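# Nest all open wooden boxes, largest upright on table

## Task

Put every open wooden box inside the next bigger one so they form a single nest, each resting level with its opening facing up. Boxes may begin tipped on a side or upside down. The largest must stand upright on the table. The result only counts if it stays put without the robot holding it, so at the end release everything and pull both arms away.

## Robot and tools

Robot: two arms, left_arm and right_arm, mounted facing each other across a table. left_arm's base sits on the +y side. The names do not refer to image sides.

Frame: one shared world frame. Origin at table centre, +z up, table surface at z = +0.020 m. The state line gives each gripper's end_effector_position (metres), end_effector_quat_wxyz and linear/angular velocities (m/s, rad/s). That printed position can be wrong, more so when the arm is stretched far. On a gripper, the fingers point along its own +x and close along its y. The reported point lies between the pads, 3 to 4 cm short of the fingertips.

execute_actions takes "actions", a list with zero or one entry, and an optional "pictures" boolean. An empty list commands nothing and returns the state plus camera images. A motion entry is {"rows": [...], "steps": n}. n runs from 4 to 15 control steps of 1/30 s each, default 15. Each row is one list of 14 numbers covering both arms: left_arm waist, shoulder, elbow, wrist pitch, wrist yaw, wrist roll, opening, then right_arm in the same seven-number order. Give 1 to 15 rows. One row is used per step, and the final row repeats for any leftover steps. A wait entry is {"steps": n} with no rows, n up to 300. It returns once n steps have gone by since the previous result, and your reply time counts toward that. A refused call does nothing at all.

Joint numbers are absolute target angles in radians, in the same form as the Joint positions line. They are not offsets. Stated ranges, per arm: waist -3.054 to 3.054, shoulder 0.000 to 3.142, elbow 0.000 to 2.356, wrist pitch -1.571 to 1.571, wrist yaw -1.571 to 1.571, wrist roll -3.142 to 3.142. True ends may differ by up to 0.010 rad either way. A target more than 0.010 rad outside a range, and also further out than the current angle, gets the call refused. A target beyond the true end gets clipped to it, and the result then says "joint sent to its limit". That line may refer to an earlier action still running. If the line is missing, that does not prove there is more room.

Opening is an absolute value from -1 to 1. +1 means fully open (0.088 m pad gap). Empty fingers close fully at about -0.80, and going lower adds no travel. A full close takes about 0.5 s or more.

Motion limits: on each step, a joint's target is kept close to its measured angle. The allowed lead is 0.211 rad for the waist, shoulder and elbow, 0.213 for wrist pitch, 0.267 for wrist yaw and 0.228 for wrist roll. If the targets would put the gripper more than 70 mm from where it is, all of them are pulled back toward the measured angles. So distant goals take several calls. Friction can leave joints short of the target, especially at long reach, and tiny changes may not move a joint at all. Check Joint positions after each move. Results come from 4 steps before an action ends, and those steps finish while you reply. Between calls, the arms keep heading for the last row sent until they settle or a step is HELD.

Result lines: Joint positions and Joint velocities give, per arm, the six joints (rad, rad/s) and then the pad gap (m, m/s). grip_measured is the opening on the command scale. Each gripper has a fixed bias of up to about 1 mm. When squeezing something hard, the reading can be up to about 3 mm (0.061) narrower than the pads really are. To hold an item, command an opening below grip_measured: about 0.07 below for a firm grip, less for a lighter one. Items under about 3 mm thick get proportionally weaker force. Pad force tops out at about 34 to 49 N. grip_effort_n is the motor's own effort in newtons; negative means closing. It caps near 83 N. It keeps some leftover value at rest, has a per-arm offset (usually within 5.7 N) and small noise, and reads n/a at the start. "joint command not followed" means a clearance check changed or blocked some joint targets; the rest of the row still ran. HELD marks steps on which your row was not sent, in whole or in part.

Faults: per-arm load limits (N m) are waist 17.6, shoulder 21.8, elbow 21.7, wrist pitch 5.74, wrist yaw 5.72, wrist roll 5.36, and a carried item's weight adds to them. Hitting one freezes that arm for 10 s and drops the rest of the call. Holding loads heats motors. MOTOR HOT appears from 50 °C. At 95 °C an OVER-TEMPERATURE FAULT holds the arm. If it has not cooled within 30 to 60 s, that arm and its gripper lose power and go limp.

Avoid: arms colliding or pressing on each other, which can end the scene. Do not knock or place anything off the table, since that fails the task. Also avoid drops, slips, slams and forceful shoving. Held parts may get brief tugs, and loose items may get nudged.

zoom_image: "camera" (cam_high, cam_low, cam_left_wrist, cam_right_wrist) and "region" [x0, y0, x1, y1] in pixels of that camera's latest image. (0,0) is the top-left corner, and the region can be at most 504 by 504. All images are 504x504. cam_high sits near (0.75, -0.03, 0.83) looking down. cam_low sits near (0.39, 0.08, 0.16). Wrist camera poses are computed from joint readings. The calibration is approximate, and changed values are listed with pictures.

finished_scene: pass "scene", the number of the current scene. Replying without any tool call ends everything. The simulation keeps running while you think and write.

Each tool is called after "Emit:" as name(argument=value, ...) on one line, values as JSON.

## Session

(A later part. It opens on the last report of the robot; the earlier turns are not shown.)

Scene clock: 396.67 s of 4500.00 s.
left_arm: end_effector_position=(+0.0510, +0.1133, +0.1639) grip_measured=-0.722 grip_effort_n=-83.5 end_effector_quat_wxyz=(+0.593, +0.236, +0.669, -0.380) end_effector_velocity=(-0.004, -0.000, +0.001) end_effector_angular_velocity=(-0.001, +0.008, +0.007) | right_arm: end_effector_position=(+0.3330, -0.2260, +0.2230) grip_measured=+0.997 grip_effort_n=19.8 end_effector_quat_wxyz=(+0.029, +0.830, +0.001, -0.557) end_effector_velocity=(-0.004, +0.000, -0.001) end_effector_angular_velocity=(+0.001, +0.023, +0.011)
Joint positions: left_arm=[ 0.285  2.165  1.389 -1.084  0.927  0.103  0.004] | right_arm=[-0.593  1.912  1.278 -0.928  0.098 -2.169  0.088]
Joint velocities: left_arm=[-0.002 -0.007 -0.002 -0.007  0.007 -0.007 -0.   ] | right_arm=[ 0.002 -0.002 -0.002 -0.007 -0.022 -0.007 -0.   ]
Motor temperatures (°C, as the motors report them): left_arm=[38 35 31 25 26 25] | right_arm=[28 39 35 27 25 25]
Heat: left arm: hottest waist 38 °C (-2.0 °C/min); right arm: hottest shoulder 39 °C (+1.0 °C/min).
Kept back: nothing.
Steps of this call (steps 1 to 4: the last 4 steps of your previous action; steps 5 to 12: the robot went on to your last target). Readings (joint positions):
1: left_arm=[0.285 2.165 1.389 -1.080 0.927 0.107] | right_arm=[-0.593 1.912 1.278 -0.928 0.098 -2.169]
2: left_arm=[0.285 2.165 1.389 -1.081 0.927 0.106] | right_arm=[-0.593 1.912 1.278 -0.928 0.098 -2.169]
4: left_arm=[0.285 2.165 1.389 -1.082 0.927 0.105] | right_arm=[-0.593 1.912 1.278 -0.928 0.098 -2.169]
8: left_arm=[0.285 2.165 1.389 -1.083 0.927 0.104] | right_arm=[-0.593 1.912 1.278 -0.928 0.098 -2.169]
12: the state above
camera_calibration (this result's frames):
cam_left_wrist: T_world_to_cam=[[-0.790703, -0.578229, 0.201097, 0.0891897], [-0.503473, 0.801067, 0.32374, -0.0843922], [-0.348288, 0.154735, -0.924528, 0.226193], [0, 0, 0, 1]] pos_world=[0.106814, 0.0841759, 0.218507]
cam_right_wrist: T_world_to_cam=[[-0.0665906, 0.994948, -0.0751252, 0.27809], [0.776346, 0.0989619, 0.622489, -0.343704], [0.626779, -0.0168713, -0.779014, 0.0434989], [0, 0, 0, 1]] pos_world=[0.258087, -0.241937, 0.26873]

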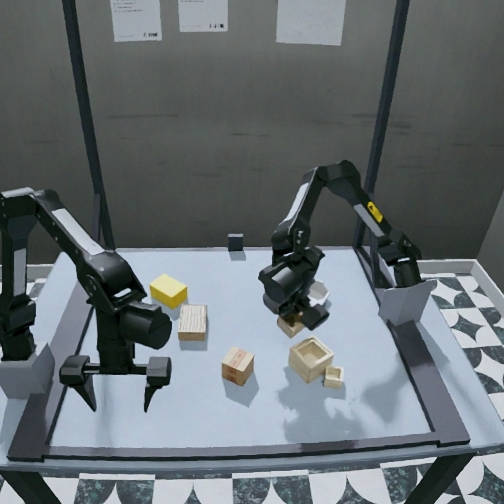

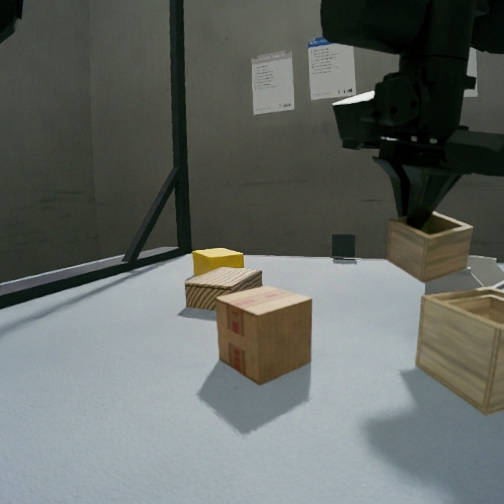

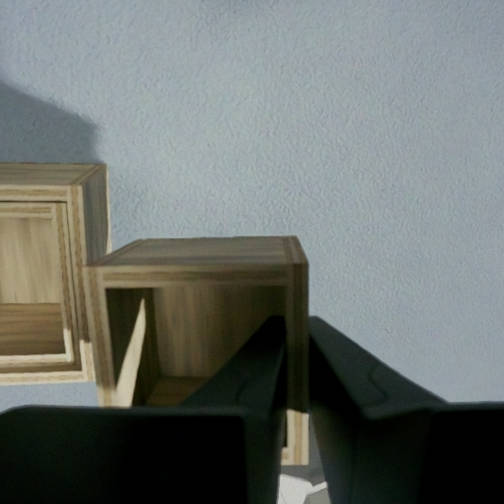

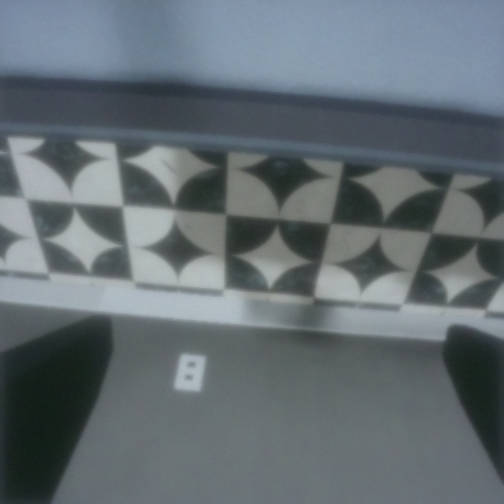

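Emit:
execute_actions(actions=[{"rows":[[0.215,2.165,1.389,-0.90,0.927,0.03,-0.78,-0.593,1.912,1.278,-0.928,0.098,-2.169,1]],"steps":15}])

Emit:
execute_actions(actions=[{"steps":12}], pictures=true)

Scene clock: 397.37 s of 4500.00 s.
left_arm: end_effector_position=(+0.0486, +0.0874, +0.1460) grip_measured=-0.722 grip_effort_n=-83.5 end_effector_quat_wxyz=(+0.597, +0.267, +0.631, -0.417) end_effector_velocity=(+0.010, -0.011, +0.001) end_effector_angular_velocity=(-0.050, -0.044, -0.024) | right_arm: end_effector_position=(+0.3330, -0.2260, +0.2230) grip_measured=+0.997 grip_effort_n=19.3 end_effector_quat_wxyz=(+0.029, +0.830, +0.001, -0.557) end_effector_velocity=(+0.000, +0.001, +0.000) end_effector_angular_velocity=(+0.008, +0.003, +0.008)
Joint positions: left_arm=[ 0.212  2.165  1.389 -0.912  0.927  0.037  0.004] | right_arm=[-0.593  1.912  1.278 -0.928  0.098 -2.169  0.088]
Joint velocities: left_arm=[ 0.002 -0.002 -0.002  0.095 -0.007 -0.037 -0.   ] | right_arm=[-0.002 -0.002 -0.002  0.007 -0.007 -0.007 -0.   ]
Motor temperatures (°C, as the motors report them): left_arm=[38 35 31 25 26 25] | right_arm=[28 39 35 27 25 25]
Heat: left arm: hottest waist 38 °C (-1.0 °C/min); right arm: hottest shoulder 39 °C (+1.0 °C/min).
Steps of this call (steps 1 to 10: the robot went on to your last target; steps 11 to 21: the first 11 steps of this action). Readings (joint positions):
11: left_arm=[0.283 2.165 1.389 -1.071 0.927 0.094] | right_arm=[-0.593 1.912 1.278 -0.928 0.098 -2.169]
12: left_arm=[0.276 2.165 1.388 -1.029 0.927 0.078] | right_arm=[-0.593 1.912 1.278 -0.928 0.098 -2.169]
14: left_arm=[0.251 2.165 1.389 -0.968 0.927 0.060] | right_arm=[-0.593 1.912 1.278 -0.928 0.098 -2.169]
18: left_arm=[0.215 2.165 1.389 -0.926 0.927 0.042] | right_arm=[-0.593 1.912 1.278 -0.928 0.098 -2.169]
21: the state above

Scene clock: 397.77 s of 4500.00 s.
left_arm: end_effector_position=(+0.0494, +0.0862, +0.1461) grip_measured=-0.722 grip_effort_n=-83.5 end_effector_quat_wxyz=(+0.598, +0.267, +0.629, -0.419) end_effector_velocity=(+0.002, -0.000, -0.000) end_effector_angular_velocity=(+0.009, -0.020, +0.013) | right_arm: end_effector_position=(+0.3330, -0.2260, +0.2230) grip_measured=+0.997 grip_effort_n=18.8 end_effector_quat_wxyz=(+0.029, +0.830, +0.001, -0.557) end_effector_velocity=(+0.000, +0.001, +0.000) end_effector_angular_velocity=(+0.008, +0.003, +0.008)
Joint positions: left_arm=[ 0.212  2.165  1.389 -0.902  0.927  0.033  0.004] | right_arm=[-0.593  1.912  1.278 -0.928  0.098 -2.169  0.088]
Joint velocities: left_arm=[-0.002 -0.002  0.002  0.007 -0.022 -0.022 -0.   ] | right_arm=[-0.002 -0.002 -0.002  0.007 -0.007 -0.007 -0.   ]
Motor temperatures (°C, as the motors report them): left_arm=[38 35 31 25 26 25] | right_arm=[28 39 35 27 25 25]
Heat: left arm: hottest waist 38 °C (-1.0 °C/min); right arm: hottest shoulder 39 °C (+1.0 °C/min).
Kept back: nothing.
Steps of this call (steps 1 to 4: the last 4 steps of your previous action; steps 5 to 12: the robot went on to your last target). Readings (joint positions):
1: left_arm=[0.212 2.165 1.389 -0.909 0.927 0.036] | right_arm=[-0.593 1.912 1.278 -0.928 0.098 -2.169]
2: left_arm=[0.212 2.165 1.389 -0.908 0.927 0.035] | right_arm=[-0.593 1.912 1.278 -0.928 0.098 -2.169]
4: left_arm=[0.212 2.165 1.389 -0.906 0.927 0.034] | right_arm=[-0.593 1.912 1.278 -0.928 0.098 -2.169]
8: left_arm=[0.212 2.165 1.389 -0.903 0.927 0.033] | right_arm=[-0.593 1.912 1.278 -0.928 0.098 -2.169]
12: the state above
camera_calibration (this result's frames):
cam_left_wrist: T_world_to_cam=[[-0.856471, -0.484565, 0.177919, 0.0743594], [-0.435656, 0.863422, 0.254374, -0.0562591], [-0.27688, 0.140353, -0.950599, 0.214928], [0, 0, 0, 1]] pos_world=[0.0986862, 0.0544416, 0.205391]
cam_right_wrist: T_world_to_cam=[[-0.0665906, 0.994948, -0.0751252, 0.27809], [0.776346, 0.0989619, 0.622489, -0.343704], [0.626779, -0.0168713, -0.779014, 0.0434989], [0, 0, 0, 1]] pos_world=[0.258087, -0.241937, 0.26873]

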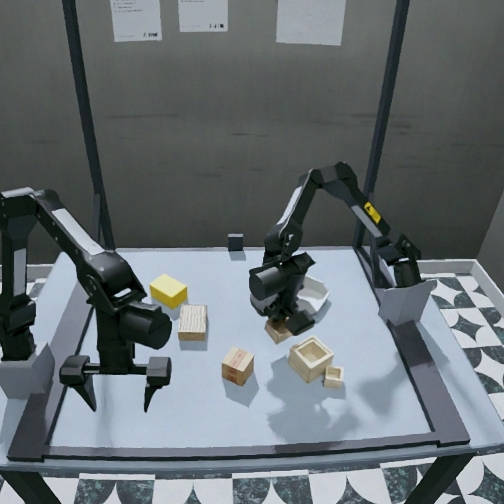

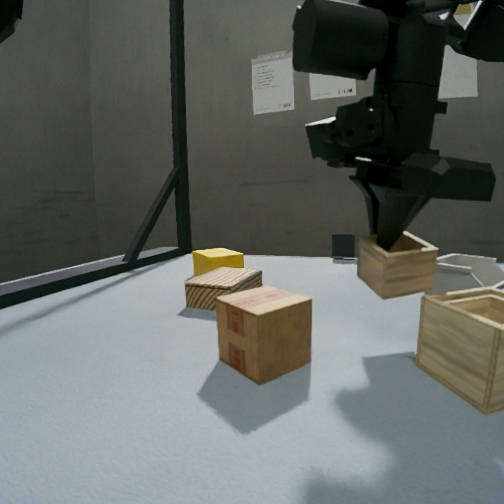

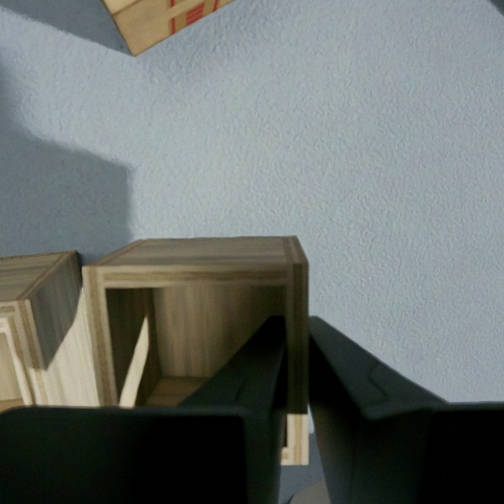

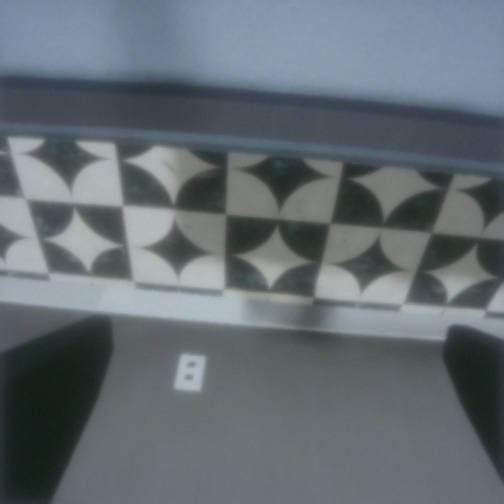

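Emit:
execute_actions(actions=[{"rows":[[0.15,2.215,1.404,-0.817,0.927,-0.03,-0.78,-0.593,1.912,1.278,-0.928,0.098,-2.169,1]],"steps":15}])

Emit:
execute_actions(actions=[{"steps":10}], pictures=true)

Scene clock: 398.30 s of 4500.00 s.
left_arm: end_effector_position=(+0.0442, +0.0757, +0.1204) grip_measured=-0.722 grip_effort_n=-83.5 end_effector_quat_wxyz=(+0.589, +0.280, +0.631, -0.421) end_effector_velocity=(+0.006, -0.003, +0.001) end_effector_angular_velocity=(-0.009, -0.029, +0.015) | right_arm: end_effector_position=(+0.3330, -0.2260, +0.2230) grip_measured=+0.997 grip_effort_n=19.3 end_effector_quat_wxyz=(+0.029, +0.830, +0.001, -0.557) end_effector_velocity=(-0.003, -0.004, -0.001) end_effector_angular_velocity=(-0.016, +0.018, +0.000)
Joint positions: left_arm=[ 0.146  2.204  1.396 -0.824  0.927 -0.024  0.004] | right_arm=[-0.593  1.912  1.278 -0.928  0.098 -2.169  0.088]
Joint velocities: left_arm=[ 0.002 -0.002 -0.002  0.037 -0.022 -0.037  0.   ] | right_arm=[-0.002 -0.002 -0.002 -0.022 -0.007 -0.007  0.   ]
Motor temperatures (°C, as the motors report them): left_arm=[38 35 31 25 26 25] | right_arm=[28 39 35 27 25 25]
Heat: left arm: hottest waist 38 °C (-1.0 °C/min); right arm: hottest shoulder 39 °C (+1.0 °C/min).
Steps of this call (steps 1 to 5: the robot went on to your last target; steps 6 to 16: the first 11 steps of this action). Readings (joint positions):
6: left_arm=[0.211 2.167 1.389 -0.896 0.927 0.026] | right_arm=[-0.593 1.912 1.278 -0.928 0.098 -2.169]
7: left_arm=[0.204 2.172 1.389 -0.876 0.927 0.012] | right_arm=[-0.593 1.912 1.278 -0.928 0.098 -2.169]
9: left_arm=[0.183 2.185 1.395 -0.848 0.927 -0.004] | right_arm=[-0.593 1.912 1.278 -0.928 0.098 -2.169]
13: left_arm=[0.149 2.202 1.396 -0.830 0.927 -0.019] | right_arm=[-0.593 1.912 1.278 -0.928 0.098 -2.169]
16: the state above

Scene clock: 398.63 s of 4500.00 s.
left_arm: end_effector_position=(+0.0447, +0.0751, +0.1203) grip_measured=-0.722 grip_effort_n=-83.5 end_effector_quat_wxyz=(+0.590, +0.279, +0.630, -0.421) end_effector_velocity=(-0.000, +0.000, +0.001) end_effector_angular_velocity=(+0.001, +0.010, +0.013) | right_arm: end_effector_position=(+0.3330, -0.2260, +0.2230) grip_measured=+0.997 grip_effort_n=19.3 end_effector_quat_wxyz=(+0.029, +0.830, +0.001, -0.557) end_effector_velocity=(-0.002, -0.005, +0.001) end_effector_angular_velocity=(-0.011, +0.015, -0.003)
Joint positions: left_arm=[ 0.146  2.205  1.396 -0.819  0.927 -0.027  0.004] | right_arm=[-0.593  1.912  1.278 -0.928  0.098 -2.169  0.088]
Joint velocities: left_arm=[ 0.002  0.002  0.002 -0.007  0.007 -0.007 -0.   ] | right_arm=[-0.007 -0.007 -0.002 -0.022 -0.007 -0.007 -0.   ]
Motor temperatures (°C, as the motors report them): left_arm=[38 35 31 25 26 25] | right_arm=[28 39 35 27 25 25]
Heat: left arm: hottest waist 38 °C (-1.0 °C/min); right arm: hottest shoulder 39 °C (+1.0 °C/min).
Kept back: nothing.
Steps of this call (steps 1 to 4: the last 4 steps of your previous action; steps 5 to 10: the robot went on to your last target). Readings (joint positions):
1: left_arm=[0.146 2.204 1.396 -0.823 0.927 -0.024] | right_arm=[-0.593 1.912 1.278 -0.928 0.098 -2.169]
2: left_arm=[0.146 2.204 1.396 -0.822 0.927 -0.025] | right_arm=[-0.593 1.912 1.278 -0.928 0.098 -2.169]
4: left_arm=[0.146 2.204 1.396 -0.821 0.927 -0.025] | right_arm=[-0.593 1.912 1.278 -0.928 0.098 -2.169]
8: left_arm=[0.146 2.205 1.396 -0.819 0.927 -0.026] | right_arm=[-0.593 1.912 1.278 -0.928 0.098 -2.169]
10: the state above
camera_calibration (this result's frames):
cam_left_wrist: T_world_to_cam=[[-0.867457, -0.466855, 0.171944, 0.069387], [-0.413752, 0.86888, 0.271766, -0.0456763], [-0.276274, 0.164603, -0.946878, 0.188337], [0, 0, 0, 1]] pos_world=[0.0933244, 0.04108, 0.178815]
cam_right_wrist: T_world_to_cam=[[-0.0665906, 0.994948, -0.0751252, 0.27809], [0.776346, 0.0989619, 0.622489, -0.343704], [0.626779, -0.0168713, -0.779014, 0.0434989], [0, 0, 0, 1]] pos_world=[0.258087, -0.241937, 0.26873]

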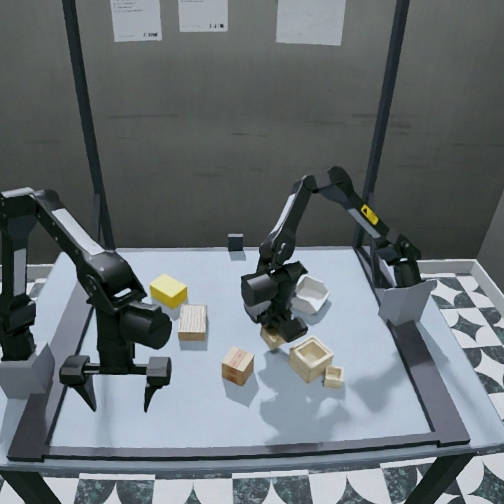

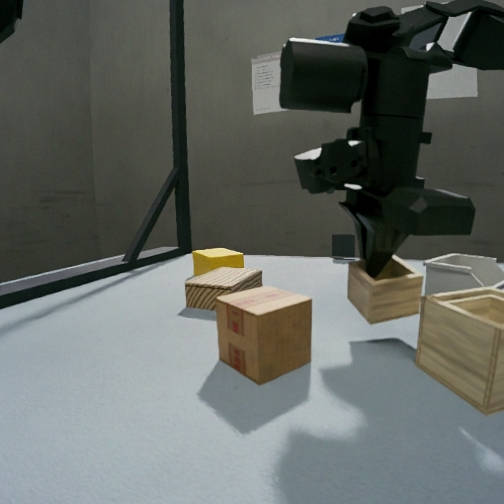

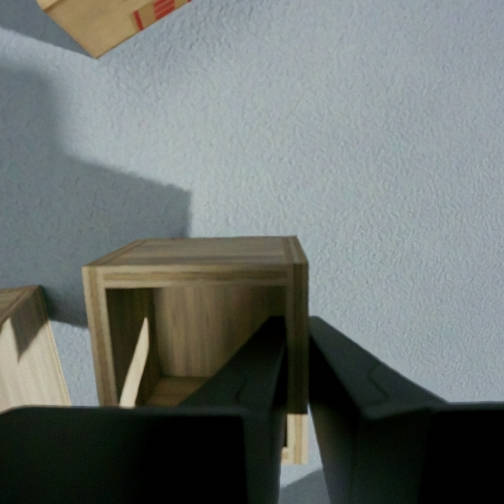

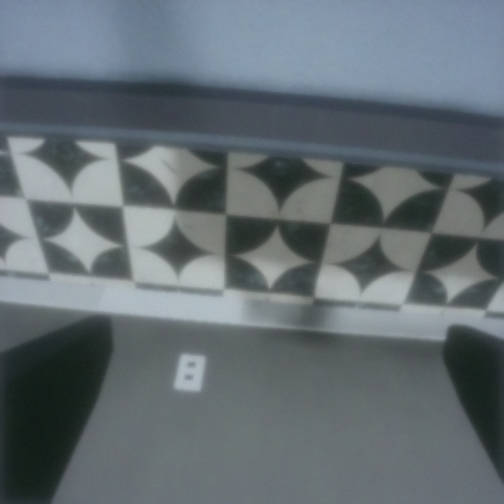

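Emit:
execute_actions(actions=[{"rows":[[0.125,2.27,1.398,-0.76,0.927,-0.045,-0.78,-0.593,1.912,1.278,-0.928,0.098,-2.169,1]],"steps":15}])

Emit:
execute_actions(actions=[{"steps":10}], pictures=true)

Scene clock: 399.17 s of 4500.00 s.
left_arm: end_effector_position=(+0.0521, +0.0748, +0.0999) grip_measured=-0.722 grip_effort_n=-83.5 end_effector_quat_wxyz=(+0.584, +0.284, +0.635, -0.418) end_effector_velocity=(+0.004, -0.003, -0.001) end_effector_angular_velocity=(-0.011, -0.032, -0.018) | right_arm: end_effector_position=(+0.3330, -0.2260, +0.2230) grip_measured=+0.997 grip_effort_n=19.3 end_effector_quat_wxyz=(+0.029, +0.830, +0.001, -0.557) end_effector_velocity=(-0.003, -0.001, -0.001) end_effector_angular_velocity=(-0.006, +0.010, +0.009)
Joint positions: left_arm=[ 0.123  2.26   1.399 -0.765  0.927 -0.041  0.004] | right_arm=[-0.593  1.912  1.278 -0.928  0.098 -2.169  0.088]
Joint velocities: left_arm=[-0.002 -0.002 -0.002  0.037 -0.022 -0.007  0.   ] | right_arm=[ 0.002 -0.002 -0.002 -0.007 -0.007 -0.007 -0.   ]
Motor temperatures (°C, as the motors report them): left_arm=[38 35 31 25 26 25] | right_arm=[28 39 35 27 25 25]
Heat: left arm: hottest waist 38 °C (-1.0 °C/min); right arm: hottest shoulder 39 °C (+1.0 °C/min).
Steps of this call (steps 1 to 5: the robot went on to your last target; steps 6 to 16: the first 11 steps of this action). Readings (joint positions):
6: left_arm=[0.146 2.209 1.396 -0.815 0.927 -0.029] | right_arm=[-0.593 1.912 1.278 -0.928 0.098 -2.169]
7: left_arm=[0.144 2.216 1.397 -0.800 0.927 -0.032] | right_arm=[-0.593 1.912 1.278 -0.928 0.098 -2.169]
9: left_arm=[0.136 2.234 1.400 -0.781 0.927 -0.036] | right_arm=[-0.593 1.912 1.278 -0.928 0.098 -2.169]
13: left_arm=[0.125 2.259 1.399 -0.769 0.927 -0.040] | right_arm=[-0.593 1.912 1.278 -0.928 0.098 -2.169]
16: the state above

Scene clock: 399.50 s of 4500.00 s.
left_arm: end_effector_position=(+0.0525, +0.0745, +0.0997) grip_measured=-0.722 grip_effort_n=-83.5 end_effector_quat_wxyz=(+0.585, +0.284, +0.634, -0.419) end_effector_velocity=(-0.001, +0.000, -0.000) end_effector_angular_velocity=(+0.001, -0.008, +0.001) | right_arm: end_effector_position=(+0.3330, -0.2260, +0.2230) grip_measured=+0.997 grip_effort_n=18.4 end_effector_quat_wxyz=(+0.029, +0.830, +0.001, -0.557) end_effector_velocity=(-0.003, -0.004, -0.001) end_effector_angular_velocity=(-0.016, +0.018, +0.000)
Joint positions: left_arm=[ 0.123  2.26   1.399 -0.762  0.927 -0.042  0.004] | right_arm=[-0.593  1.912  1.278 -0.928  0.098 -2.169  0.088]
Joint velocities: left_arm=[-0.002 -0.007 -0.007  0.007 -0.007 -0.007  0.   ] | right_arm=[-0.002 -0.002 -0.002 -0.022 -0.007 -0.007  0.   ]
Motor temperatures (°C, as the motors report them): left_arm=[38 35 31 25 26 25] | right_arm=[28 39 35 27 25 25]
Heat: left arm: hottest waist 38 °C (-1.0 °C/min); right arm: hottest shoulder 39 °C (+1.0 °C/min).
Kept back: nothing.
Steps of this call (steps 1 to 4: the last 4 steps of your previous action; steps 5 to 10: the robot went on to your last target). Readings (joint positions):
1: left_arm=[0.123 2.260 1.399 -0.763 0.927 -0.041] | right_arm=[-0.593 1.912 1.278 -0.928 0.098 -2.169]
2: left_arm=[0.123 2.260 1.399 -0.763 0.927 -0.041] | right_arm=[-0.593 1.912 1.278 -0.928 0.098 -2.169]
4: left_arm=[0.123 2.260 1.399 -0.763 0.927 -0.041] | right_arm=[-0.593 1.912 1.278 -0.928 0.098 -2.169]
8: left_arm=[0.123 2.260 1.399 -0.762 0.927 -0.042] | right_arm=[-0.593 1.912 1.278 -0.928 0.098 -2.169]
10: the state above
camera_calibration (this result's frames):
cam_left_wrist: T_world_to_cam=[[-0.869111, -0.464304, 0.17049, 0.0794749], [-0.40727, 0.867371, 0.286004, -0.0379658], [-0.280671, 0.179134, -0.942939, 0.169823], [0, 0, 0, 1]] pos_world=[0.101275, 0.03941, 0.157441]
cam_right_wrist: T_world_to_cam=[[-0.0665906, 0.994948, -0.0751252, 0.27809], [0.776346, 0.0989619, 0.622489, -0.343704], [0.626779, -0.0168713, -0.779014, 0.0434989], [0, 0, 0, 1]] pos_world=[0.258087, -0.241937, 0.26873]

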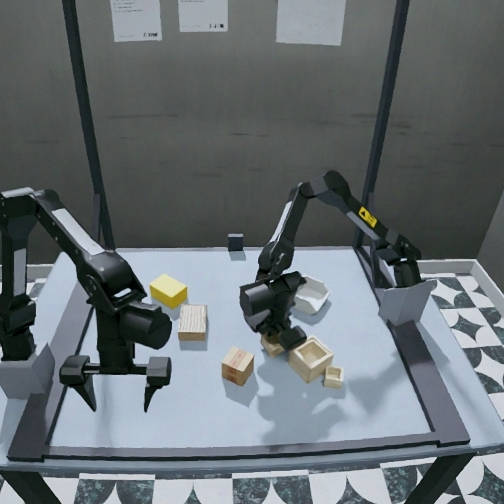

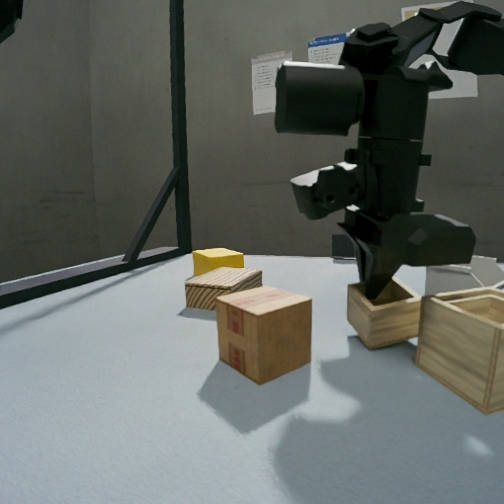

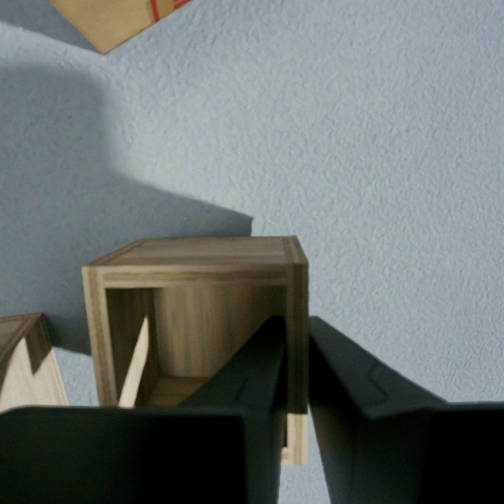

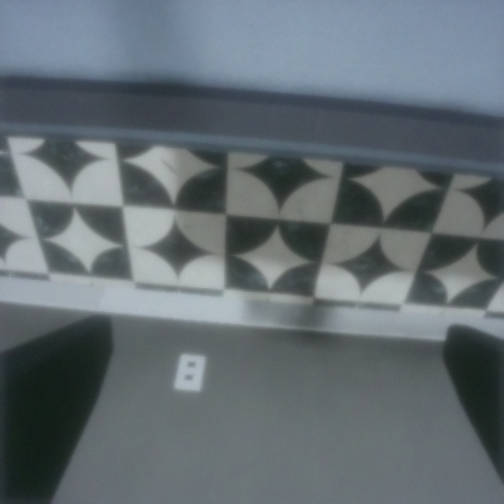

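Emit:
execute_actions(actions=[{"rows":[[0.12,2.272,1.399,-0.755,0.927,-0.045,-0.78,-0.593,1.912,1.278,-0.928,0.098,-2.169,1]],"steps":12}])

Emit:
execute_actions(actions=[{"rows":[[0.122,2.265,1.399,-0.76,0.927,-0.043,-0.65,-0.593,1.912,1.278,-0.928,0.098,-2.169,1],[0.122,2.265,1.399,-0.76,0.927,-0.043,-0.5,-0.593,1.912,1.278,-0.928,0.098,-2.169,1]],"steps":15}], pictures=true)

Scene clock: 400.03 s of 4500.00 s.
left_arm: end_effector_position=(+0.0518, +0.0739, +0.0985) grip_measured=-0.722 grip_effort_n=-83.5 end_effector_quat_wxyz=(+0.584, +0.286, +0.633, -0.420) end_effector_velocity=(-0.004, +0.001, -0.003) end_effector_angular_velocity=(+0.017, +0.000, +0.003) | right_arm: end_effector_position=(+0.3330, -0.2260, +0.2230) grip_measured=+0.997 grip_effort_n=18.8 end_effector_quat_wxyz=(+0.029, +0.830, +0.001, -0.557) end_effector_velocity=(+0.001, +0.000, +0.002) end_effector_angular_velocity=(+0.007, +0.001, +0.018)
Joint positions: left_arm=[ 0.119  2.261  1.399 -0.758  0.927 -0.042  0.004] | right_arm=[-0.593  1.912  1.278 -0.928  0.098 -2.169  0.088]
Joint velocities: left_arm=[-0.012 -0.002 -0.002 -0.007 -0.007 -0.007 -0.   ] | right_arm=[-0.007 -0.007 -0.002  0.007 -0.007 -0.022 -0.   ]
Motor temperatures (°C, as the motors report them): left_arm=[38 35 31 25 26 25] | right_arm=[28 39 35 27 25 25]
Heat: left arm: hottest waist 38 °C (-1.0 °C/min); right arm: hottest shoulder 39 °C (+1.0 °C/min).
Steps of this call (steps 1 to 8: the robot went on to your last target; steps 9 to 16: the first 8 steps of this action). Readings (joint positions):
9: left_arm=[0.123 2.260 1.399 -0.761 0.927 -0.042] | right_arm=[-0.593 1.912 1.278 -0.928 0.098 -2.169]
10: left_arm=[0.123 2.260 1.399 -0.760 0.927 -0.042] | right_arm=[-0.593 1.912 1.278 -0.928 0.098 -2.169]
12: left_arm=[0.122 2.260 1.399 -0.758 0.927 -0.042] | right_arm=[-0.593 1.912 1.278 -0.928 0.098 -2.169]
16: the state above

Scene clock: 400.53 s of 4500.00 s.
left_arm: end_effector_position=(+0.0517, +0.0740, +0.0983) grip_measured=-0.522 grip_effort_n=15.6 end_effector_quat_wxyz=(+0.583, +0.285, +0.634, -0.420) end_effector_velocity=(+0.001, +0.004, -0.000) end_effector_angular_velocity=(+0.009, -0.003, +0.003) | right_arm: end_effector_position=(+0.3330, -0.2260, +0.2230) grip_measured=+0.997 grip_effort_n=19.3 end_effector_quat_wxyz=(+0.029, +0.830, +0.001, -0.557) end_effector_velocity=(-0.001, +0.002, -0.000) end_effector_angular_velocity=(+0.006, +0.003, +0.012)
Joint positions: left_arm=[ 0.119  2.262  1.399 -0.758  0.927 -0.042  0.013] | right_arm=[-0.593  1.912  1.278 -0.928  0.098 -2.169  0.088]
Joint velocities: left_arm=[ 0.002 -0.002 -0.007 -0.007 -0.007  0.007  0.007] | right_arm=[ 0.002 -0.002 -0.002  0.007 -0.007 -0.007  0.   ]
Motor temperatures (°C, as the motors report them): left_arm=[38 35 31 25 26 25] | right_arm=[28 39 35 27 25 25]
Heat: left arm: hottest waist 38 °C (-1.0 °C/min); right arm: hottest shoulder 39 °C (+1.0 °C/min).
Steps of this call (steps 1 to 4: the last 4 steps of your previous action; steps 5 to 15: the first 11 steps of this action). Readings (joint positions):
5: left_arm=[0.119 2.262 1.399 -0.757 0.927 -0.042] | right_arm=[-0.593 1.912 1.278 -0.928 0.098 -2.169]
6: left_arm=[0.119 2.262 1.399 -0.757 0.927 -0.042] | right_arm=[-0.593 1.912 1.278 -0.928 0.098 -2.169]
8: left_arm=[0.119 2.262 1.399 -0.757 0.927 -0.042] | right_arm=[-0.593 1.912 1.278 -0.928 0.098 -2.169]
12: left_arm=[0.119 2.262 1.399 -0.758 0.927 -0.042] | right_arm=[-0.593 1.912 1.278 -0.928 0.098 -2.169]
15: the state above
camera_calibration (this result's frames):
cam_left_wrist: T_world_to_cam=[[-0.871323, -0.460156, 0.170446, 0.0785743], [-0.402914, 0.869153, 0.286765, -0.0378942], [-0.2801, 0.18119, -0.942716, 0.168161], [0, 0, 0, 1]] pos_world=[0.100297, 0.0386232, 0.156002]
cam_right_wrist: T_world_to_cam=[[-0.0665906, 0.994948, -0.0751252, 0.27809], [0.776346, 0.0989619, 0.622489, -0.343704], [0.626779, -0.0168713, -0.779014, 0.0434989], [0, 0, 0, 1]] pos_world=[0.258087, -0.241937, 0.26873]

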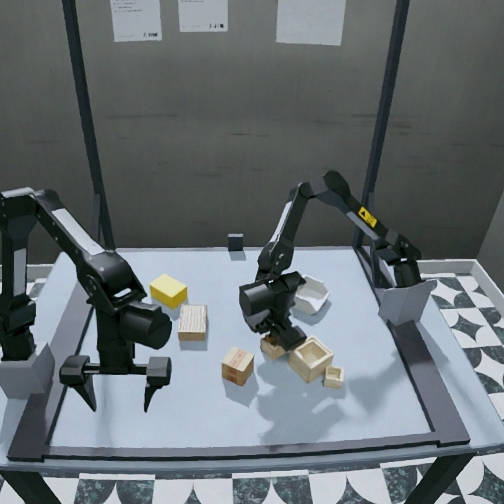

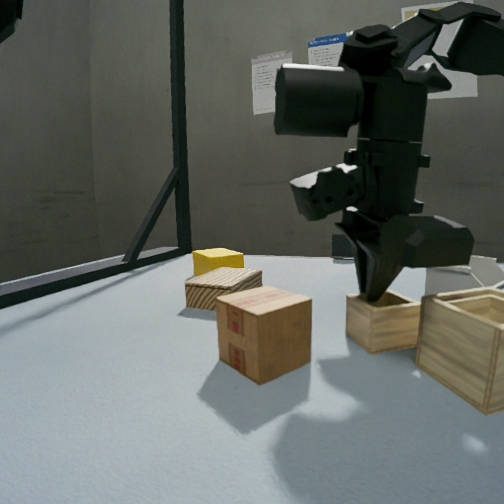

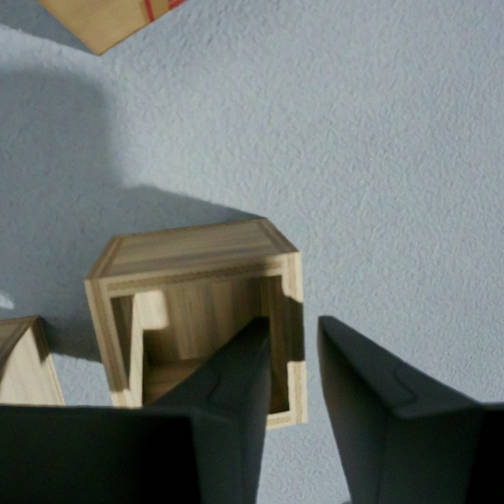

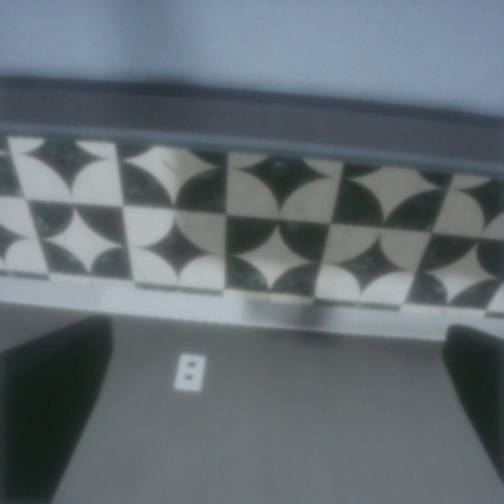

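Emit:
execute_actions(actions=[{"rows":[[0.15,2.20,1.399,-0.76,0.96,-0.045,-0.85,-0.593,1.912,1.278,-0.928,0.098,-2.169,1]],"steps":15}])

Emit:
execute_actions(actions=[{"rows":[[0.15,2.20,1.399,-0.69,1.0,-0.045,-0.85,-0.593,1.912,1.278,-0.928,0.098,-2.169,1]],"steps":15}])

Emit:
execute_actions(actions=[{"steps":10}], pictures=true)

Scene clock: 401.30 s of 4500.00 s.
left_arm: end_effector_position=(+0.0469, +0.0655, +0.1199) grip_measured=-0.789 grip_effort_n=-83.5 end_effector_quat_wxyz=(+0.589, +0.272, +0.619, -0.442) end_effector_velocity=(-0.002, +0.000, -0.001) end_effector_angular_velocity=(+0.011, -0.002, +0.004) | right_arm: end_effector_position=(+0.3330, -0.2260, +0.2230) grip_measured=+0.997 grip_effort_n=18.4 end_effector_quat_wxyz=(+0.029, +0.830, +0.001, -0.557) end_effector_velocity=(-0.005, -0.003, -0.002) end_effector_angular_velocity=(-0.009, +0.030, +0.003)
Joint positions: left_arm=[ 0.146  2.213  1.399 -0.76   0.954 -0.042  0.   ] | right_arm=[-0.593  1.912  1.278 -0.928  0.098 -2.169  0.088]
Joint velocities: left_arm=[-0.007 -0.002  0.002 -0.007 -0.007 -0.007  0.   ] | right_arm=[-0.002 -0.002 -0.002 -0.022 -0.022 -0.007 -0.   ]
Motor temperatures (°C, as the motors report them): left_arm=[38 35 31 25 26 25] | right_arm=[28 39 35 27 25 25]
Heat: left arm: hottest waist 38 °C (-1.0 °C/min); right arm: hottest shoulder 39 °C (+1.0 °C/min).
Steps of this call (steps 1 to 4: the last 4 steps of your previous action; steps 5 to 12: the robot went on to your last target; steps 13 to 23: the first 11 steps of this action). Readings (joint positions):
13: left_arm=[0.120 2.260 1.399 -0.758 0.928 -0.042] | right_arm=[-0.593 1.912 1.278 -0.928 0.098 -2.169]
14: left_arm=[0.122 2.256 1.399 -0.759 0.934 -0.042] | right_arm=[-0.593 1.912 1.278 -0.928 0.098 -2.169]
16: left_arm=[0.131 2.244 1.399 -0.760 0.942 -0.042] | right_arm=[-0.593 1.912 1.278 -0.928 0.098 -2.169]
20: left_arm=[0.145 2.218 1.399 -0.760 0.952 -0.042] | right_arm=[-0.593 1.912 1.278 -0.928 0.098 -2.169]
23: the state above

Scene clock: 401.80 s of 4500.00 s.
left_arm: end_effector_position=(+0.0458, +0.0543, +0.1229) grip_measured=-0.789 grip_effort_n=-83.5 end_effector_quat_wxyz=(+0.583, +0.267, +0.602, -0.475) end_effector_velocity=(-0.003, -0.004, +0.001) end_effector_angular_velocity=(-0.023, +0.010, -0.027) | right_arm: end_effector_position=(+0.3330, -0.2260, +0.2230) grip_measured=+0.997 grip_effort_n=19.3 end_effector_quat_wxyz=(+0.029, +0.830, +0.001, -0.557) end_effector_velocity=(-0.003, -0.005, -0.002) end_effector_angular_velocity=(-0.026, +0.021, +0.013)
Joint positions: left_arm=[ 0.146  2.212  1.399 -0.696  0.994 -0.042  0.   ] | right_arm=[-0.593  1.912  1.278 -0.928  0.098 -2.169  0.088]
Joint velocities: left_arm=[-0.002 -0.002 -0.002  0.022  0.022  0.007  0.   ] | right_arm=[-0.002  0.002 -0.002 -0.022 -0.007 -0.022 -0.   ]
Motor temperatures (°C, as the motors report them): left_arm=[38 35 31 25 26 25] | right_arm=[28 39 35 27 25 25]
Heat: left arm: hottest waist 38 °C (-1.0 °C/min); right arm: hottest shoulder 39 °C (+1.0 °C/min).
Steps of this call (steps 1 to 4: the last 4 steps of your previous action; steps 5 to 15: the first 11 steps of this action). Readings (joint positions):
5: left_arm=[0.146 2.213 1.399 -0.755 0.959 -0.042] | right_arm=[-0.593 1.912 1.278 -0.928 0.098 -2.169]
6: left_arm=[0.146 2.213 1.399 -0.740 0.969 -0.042] | right_arm=[-0.593 1.912 1.278 -0.928 0.098 -2.169]
8: left_arm=[0.146 2.213 1.399 -0.718 0.980 -0.042] | right_arm=[-0.593 1.912 1.278 -0.928 0.098 -2.169]
12: left_arm=[0.146 2.212 1.399 -0.701 0.991 -0.042] | right_arm=[-0.593 1.912 1.278 -0.928 0.098 -2.169]
15: the state above

Scene clock: 402.13 s of 4500.00 s.
left_arm: end_effector_position=(+0.0457, +0.0537, +0.1231) grip_measured=-0.789 grip_effort_n=-83.5 end_effector_quat_wxyz=(+0.583, +0.267, +0.601, -0.477) end_effector_velocity=(-0.001, +0.003, -0.002) end_effector_angular_velocity=(+0.014, +0.001, +0.014) | right_arm: end_effector_position=(+0.3330, -0.2260, +0.2230) grip_measured=+0.997 grip_effort_n=18.8 end_effector_quat_wxyz=(+0.029, +0.830, +0.001, -0.557) end_effector_velocity=(-0.002, -0.003, -0.000) end_effector_angular_velocity=(+0.004, +0.023, +0.002)
Joint positions: left_arm=[ 0.146  2.212  1.399 -0.692  0.996 -0.042  0.   ] | right_arm=[-0.593  1.912  1.278 -0.928  0.098 -2.169  0.088]
Joint velocities: left_arm=[-0.002 -0.002 -0.007 -0.007 -0.007 -0.007 -0.   ] | right_arm=[-0.007 -0.007 -0.007 -0.007 -0.022 -0.007 -0.   ]
Motor temperatures (°C, as the motors report them): left_arm=[38 35 31 25 26 25] | right_arm=[28 39 35 27 25 25]
Heat: left arm: hottest waist 38 °C (-1.0 °C/min); right arm: hottest shoulder 39 °C (+1.0 °C/min).
Kept back: nothing.
Steps of this call (steps 1 to 4: the last 4 steps of your previous action; steps 5 to 10: the robot went on to your last target). Readings (joint positions):
1: left_arm=[0.146 2.212 1.399 -0.695 0.994 -0.042] | right_arm=[-0.593 1.912 1.278 -0.928 0.098 -2.169]
2: left_arm=[0.146 2.212 1.399 -0.694 0.995 -0.042] | right_arm=[-0.593 1.912 1.278 -0.928 0.098 -2.169]
4: left_arm=[0.146 2.212 1.399 -0.694 0.995 -0.042] | right_arm=[-0.593 1.912 1.278 -0.928 0.098 -2.169]
8: left_arm=[0.146 2.212 1.399 -0.692 0.996 -0.042] | right_arm=[-0.593 1.912 1.278 -0.928 0.098 -2.169]
10: the state above
camera_calibration (this result's frames):
cam_left_wrist: T_world_to_cam=[[-0.895177, -0.381102, 0.231124, 0.0492134], [-0.344844, 0.920733, 0.182571, -0.0223931], [-0.282382, 0.0837316, -0.955641, 0.200485], [0, 0, 0, 1]] pos_world=[0.0929459, 0.0225865, 0.184305]
cam_right_wrist: T_world_to_cam=[[-0.0665906, 0.994948, -0.0751252, 0.27809], [0.776346, 0.0989619, 0.622489, -0.343704], [0.626779, -0.0168713, -0.779014, 0.0434989], [0, 0, 0, 1]] pos_world=[0.258087, -0.241937, 0.26873]

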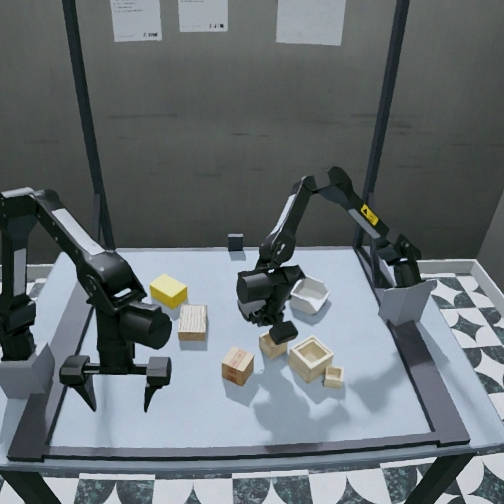

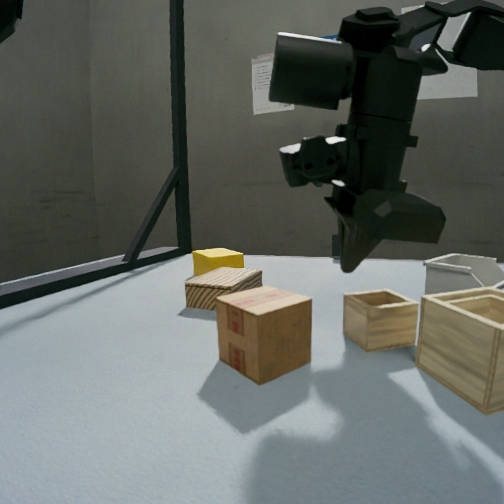

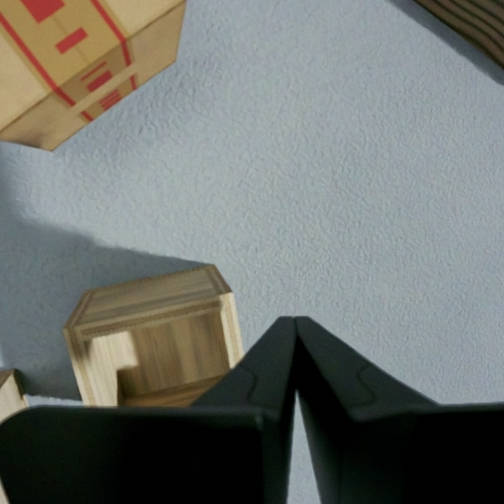

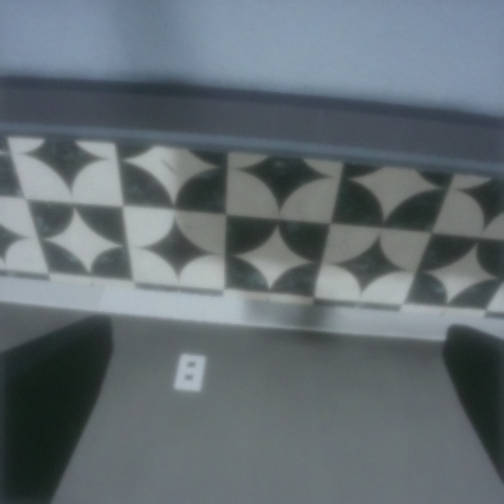

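Emit:
execute_actions(actions=[{"rows":[[0.227,2.30,1.399,-0.62,0.96,-0.10,-0.85,-0.593,1.912,1.278,-0.928,0.098,-2.169,1]],"steps":15}])

Emit:
execute_actions(actions=[{"steps":10}], pictures=true)

Scene clock: 402.80 s of 4500.00 s.
left_arm: end_effector_position=(+0.0940, +0.0643, +0.1238) grip_measured=-0.789 grip_effort_n=-83.5 end_effector_quat_wxyz=(+0.622, +0.231, +0.602, -0.444) end_effector_velocity=(-0.006, -0.004, -0.003) end_effector_angular_velocity=(-0.001, +0.010, +0.006) | right_arm: end_effector_position=(+0.3330, -0.2260, +0.2230) grip_measured=+0.997 grip_effort_n=19.3 end_effector_quat_wxyz=(+0.029, +0.830, +0.001, -0.557) end_effector_velocity=(+0.000, +0.001, +0.000) end_effector_angular_velocity=(+0.002, +0.003, +0.021)
Joint positions: left_arm=[ 0.226  2.289  1.4   -0.626  0.965 -0.094  0.   ] | right_arm=[-0.593  1.912  1.278 -0.928  0.098 -2.169  0.088]
Joint velocities: left_arm=[-0.017 -0.007 -0.007  0.022  0.007 -0.037  0.   ] | right_arm=[-0.002 -0.002 -0.002  0.007 -0.007 -0.022 -0.   ]
Motor temperatures (°C, as the motors report them): left_arm=[38 35 31 25 26 25] | right_arm=[28 39 35 27 25 25]
Heat: left arm: hottest waist 38 °C (-1.0 °C/min); right arm: hottest shoulder 39 °C (+1.0 °C/min).
Steps of this call (steps 1 to 9: the robot went on to your last target; steps 10 to 20: the first 11 steps of this action). Readings (joint positions):
10: left_arm=[0.148 2.216 1.399 -0.687 0.996 -0.049] | right_arm=[-0.593 1.912 1.278 -0.928 0.098 -2.169]
11: left_arm=[0.154 2.225 1.399 -0.668 0.995 -0.061] | right_arm=[-0.593 1.912 1.278 -0.928 0.098 -2.169]
13: left_arm=[0.180 2.246 1.402 -0.645 0.981 -0.076] | right_arm=[-0.593 1.912 1.278 -0.928 0.098 -2.169]
17: left_arm=[0.223 2.284 1.401 -0.632 0.965 -0.091] | right_arm=[-0.593 1.912 1.278 -0.928 0.098 -2.169]
20: the state above

Scene clock: 403.13 s of 4500.00 s.
left_arm: end_effector_position=(+0.0941, +0.0638, +0.1233) grip_measured=-0.789 grip_effort_n=-83.5 end_effector_quat_wxyz=(+0.623, +0.231, +0.601, -0.445) end_effector_velocity=(-0.001, +0.001, -0.001) end_effector_angular_velocity=(+0.019, -0.010, +0.021) | right_arm: end_effector_position=(+0.3330, -0.2260, +0.2230) grip_measured=+0.997 grip_effort_n=19.3 end_effector_quat_wxyz=(+0.029, +0.830, +0.001, -0.557) end_effector_velocity=(-0.004, -0.003, -0.002) end_effector_angular_velocity=(-0.023, +0.018, +0.019)
Joint positions: left_arm=[ 0.225  2.289  1.4   -0.622  0.964 -0.097  0.   ] | right_arm=[-0.593  1.912  1.278 -0.928  0.098 -2.169  0.088]
Joint velocities: left_arm=[-0.007 -0.007 -0.002 -0.007 -0.022 -0.022  0.   ] | right_arm=[ 0.002  0.002  0.002 -0.022 -0.007 -0.022 -0.   ]
Motor temperatures (°C, as the motors report them): left_arm=[38 35 31 25 26 25] | right_arm=[28 39 35 27 25 25]
Heat: left arm: hottest waist 38 °C (-1.0 °C/min); right arm: hottest shoulder 39 °C (+1.0 °C/min).
Kept back: nothing.
Steps of this call (steps 1 to 4: the last 4 steps of your previous action; steps 5 to 10: the robot went on to your last target). Readings (joint positions):
1: left_arm=[0.226 2.289 1.400 -0.625 0.965 -0.095] | right_arm=[-0.593 1.912 1.278 -0.928 0.098 -2.169]
2: left_arm=[0.225 2.289 1.400 -0.623 0.965 -0.095] | right_arm=[-0.593 1.912 1.278 -0.928 0.098 -2.169]
4: left_arm=[0.225 2.289 1.400 -0.623 0.965 -0.096] | right_arm=[-0.593 1.912 1.278 -0.928 0.098 -2.169]
8: left_arm=[0.225 2.289 1.400 -0.622 0.964 -0.097] | right_arm=[-0.593 1.912 1.278 -0.928 0.098 -2.169]
10: the state above
camera_calibration (this result's frames):
cam_left_wrist: T_world_to_cam=[[-0.85039, -0.480355, 0.214699, 0.100516], [-0.457666, 0.876624, 0.148565, 0.0025771], [-0.259574, 0.0280782, -0.965315, 0.216088], [0, 0, 0, 1]] pos_world=[0.142748, 0.039957, 0.186629]
cam_right_wrist: T_world_to_cam=[[-0.0665906, 0.994948, -0.0751252, 0.27809], [0.776346, 0.0989619, 0.622489, -0.343704], [0.626779, -0.0168713, -0.779014, 0.0434989], [0, 0, 0, 1]] pos_world=[0.258087, -0.241937, 0.26873]

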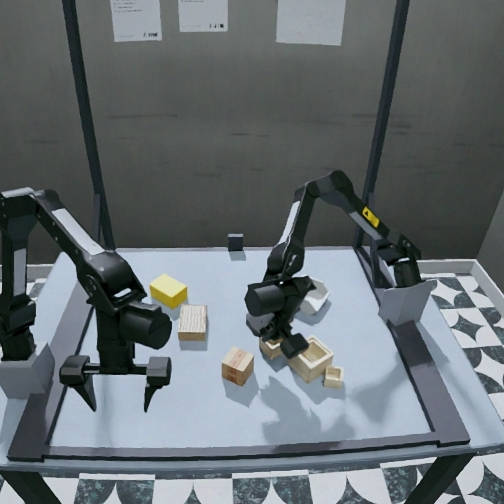

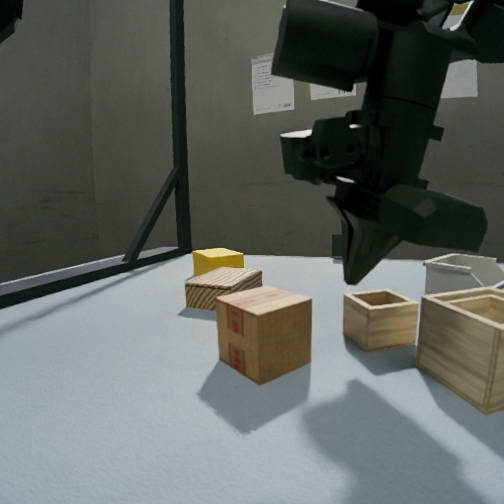

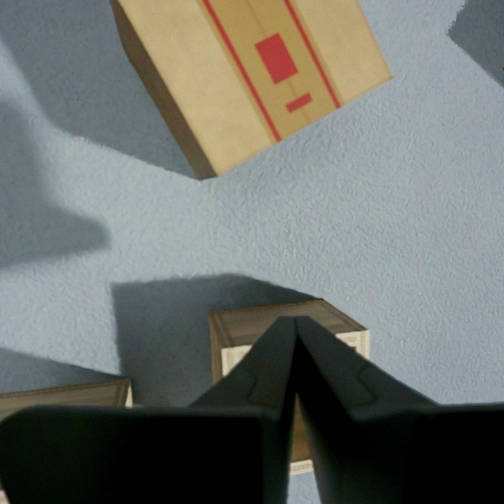

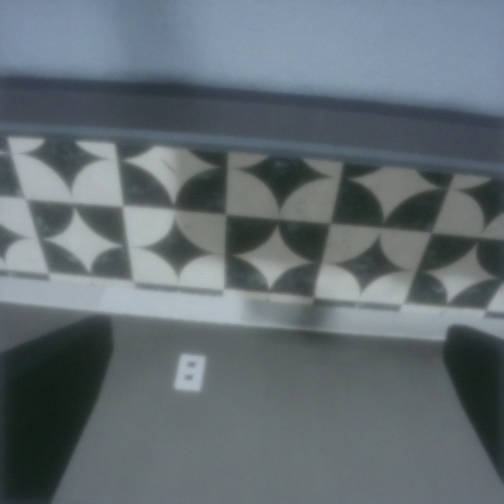

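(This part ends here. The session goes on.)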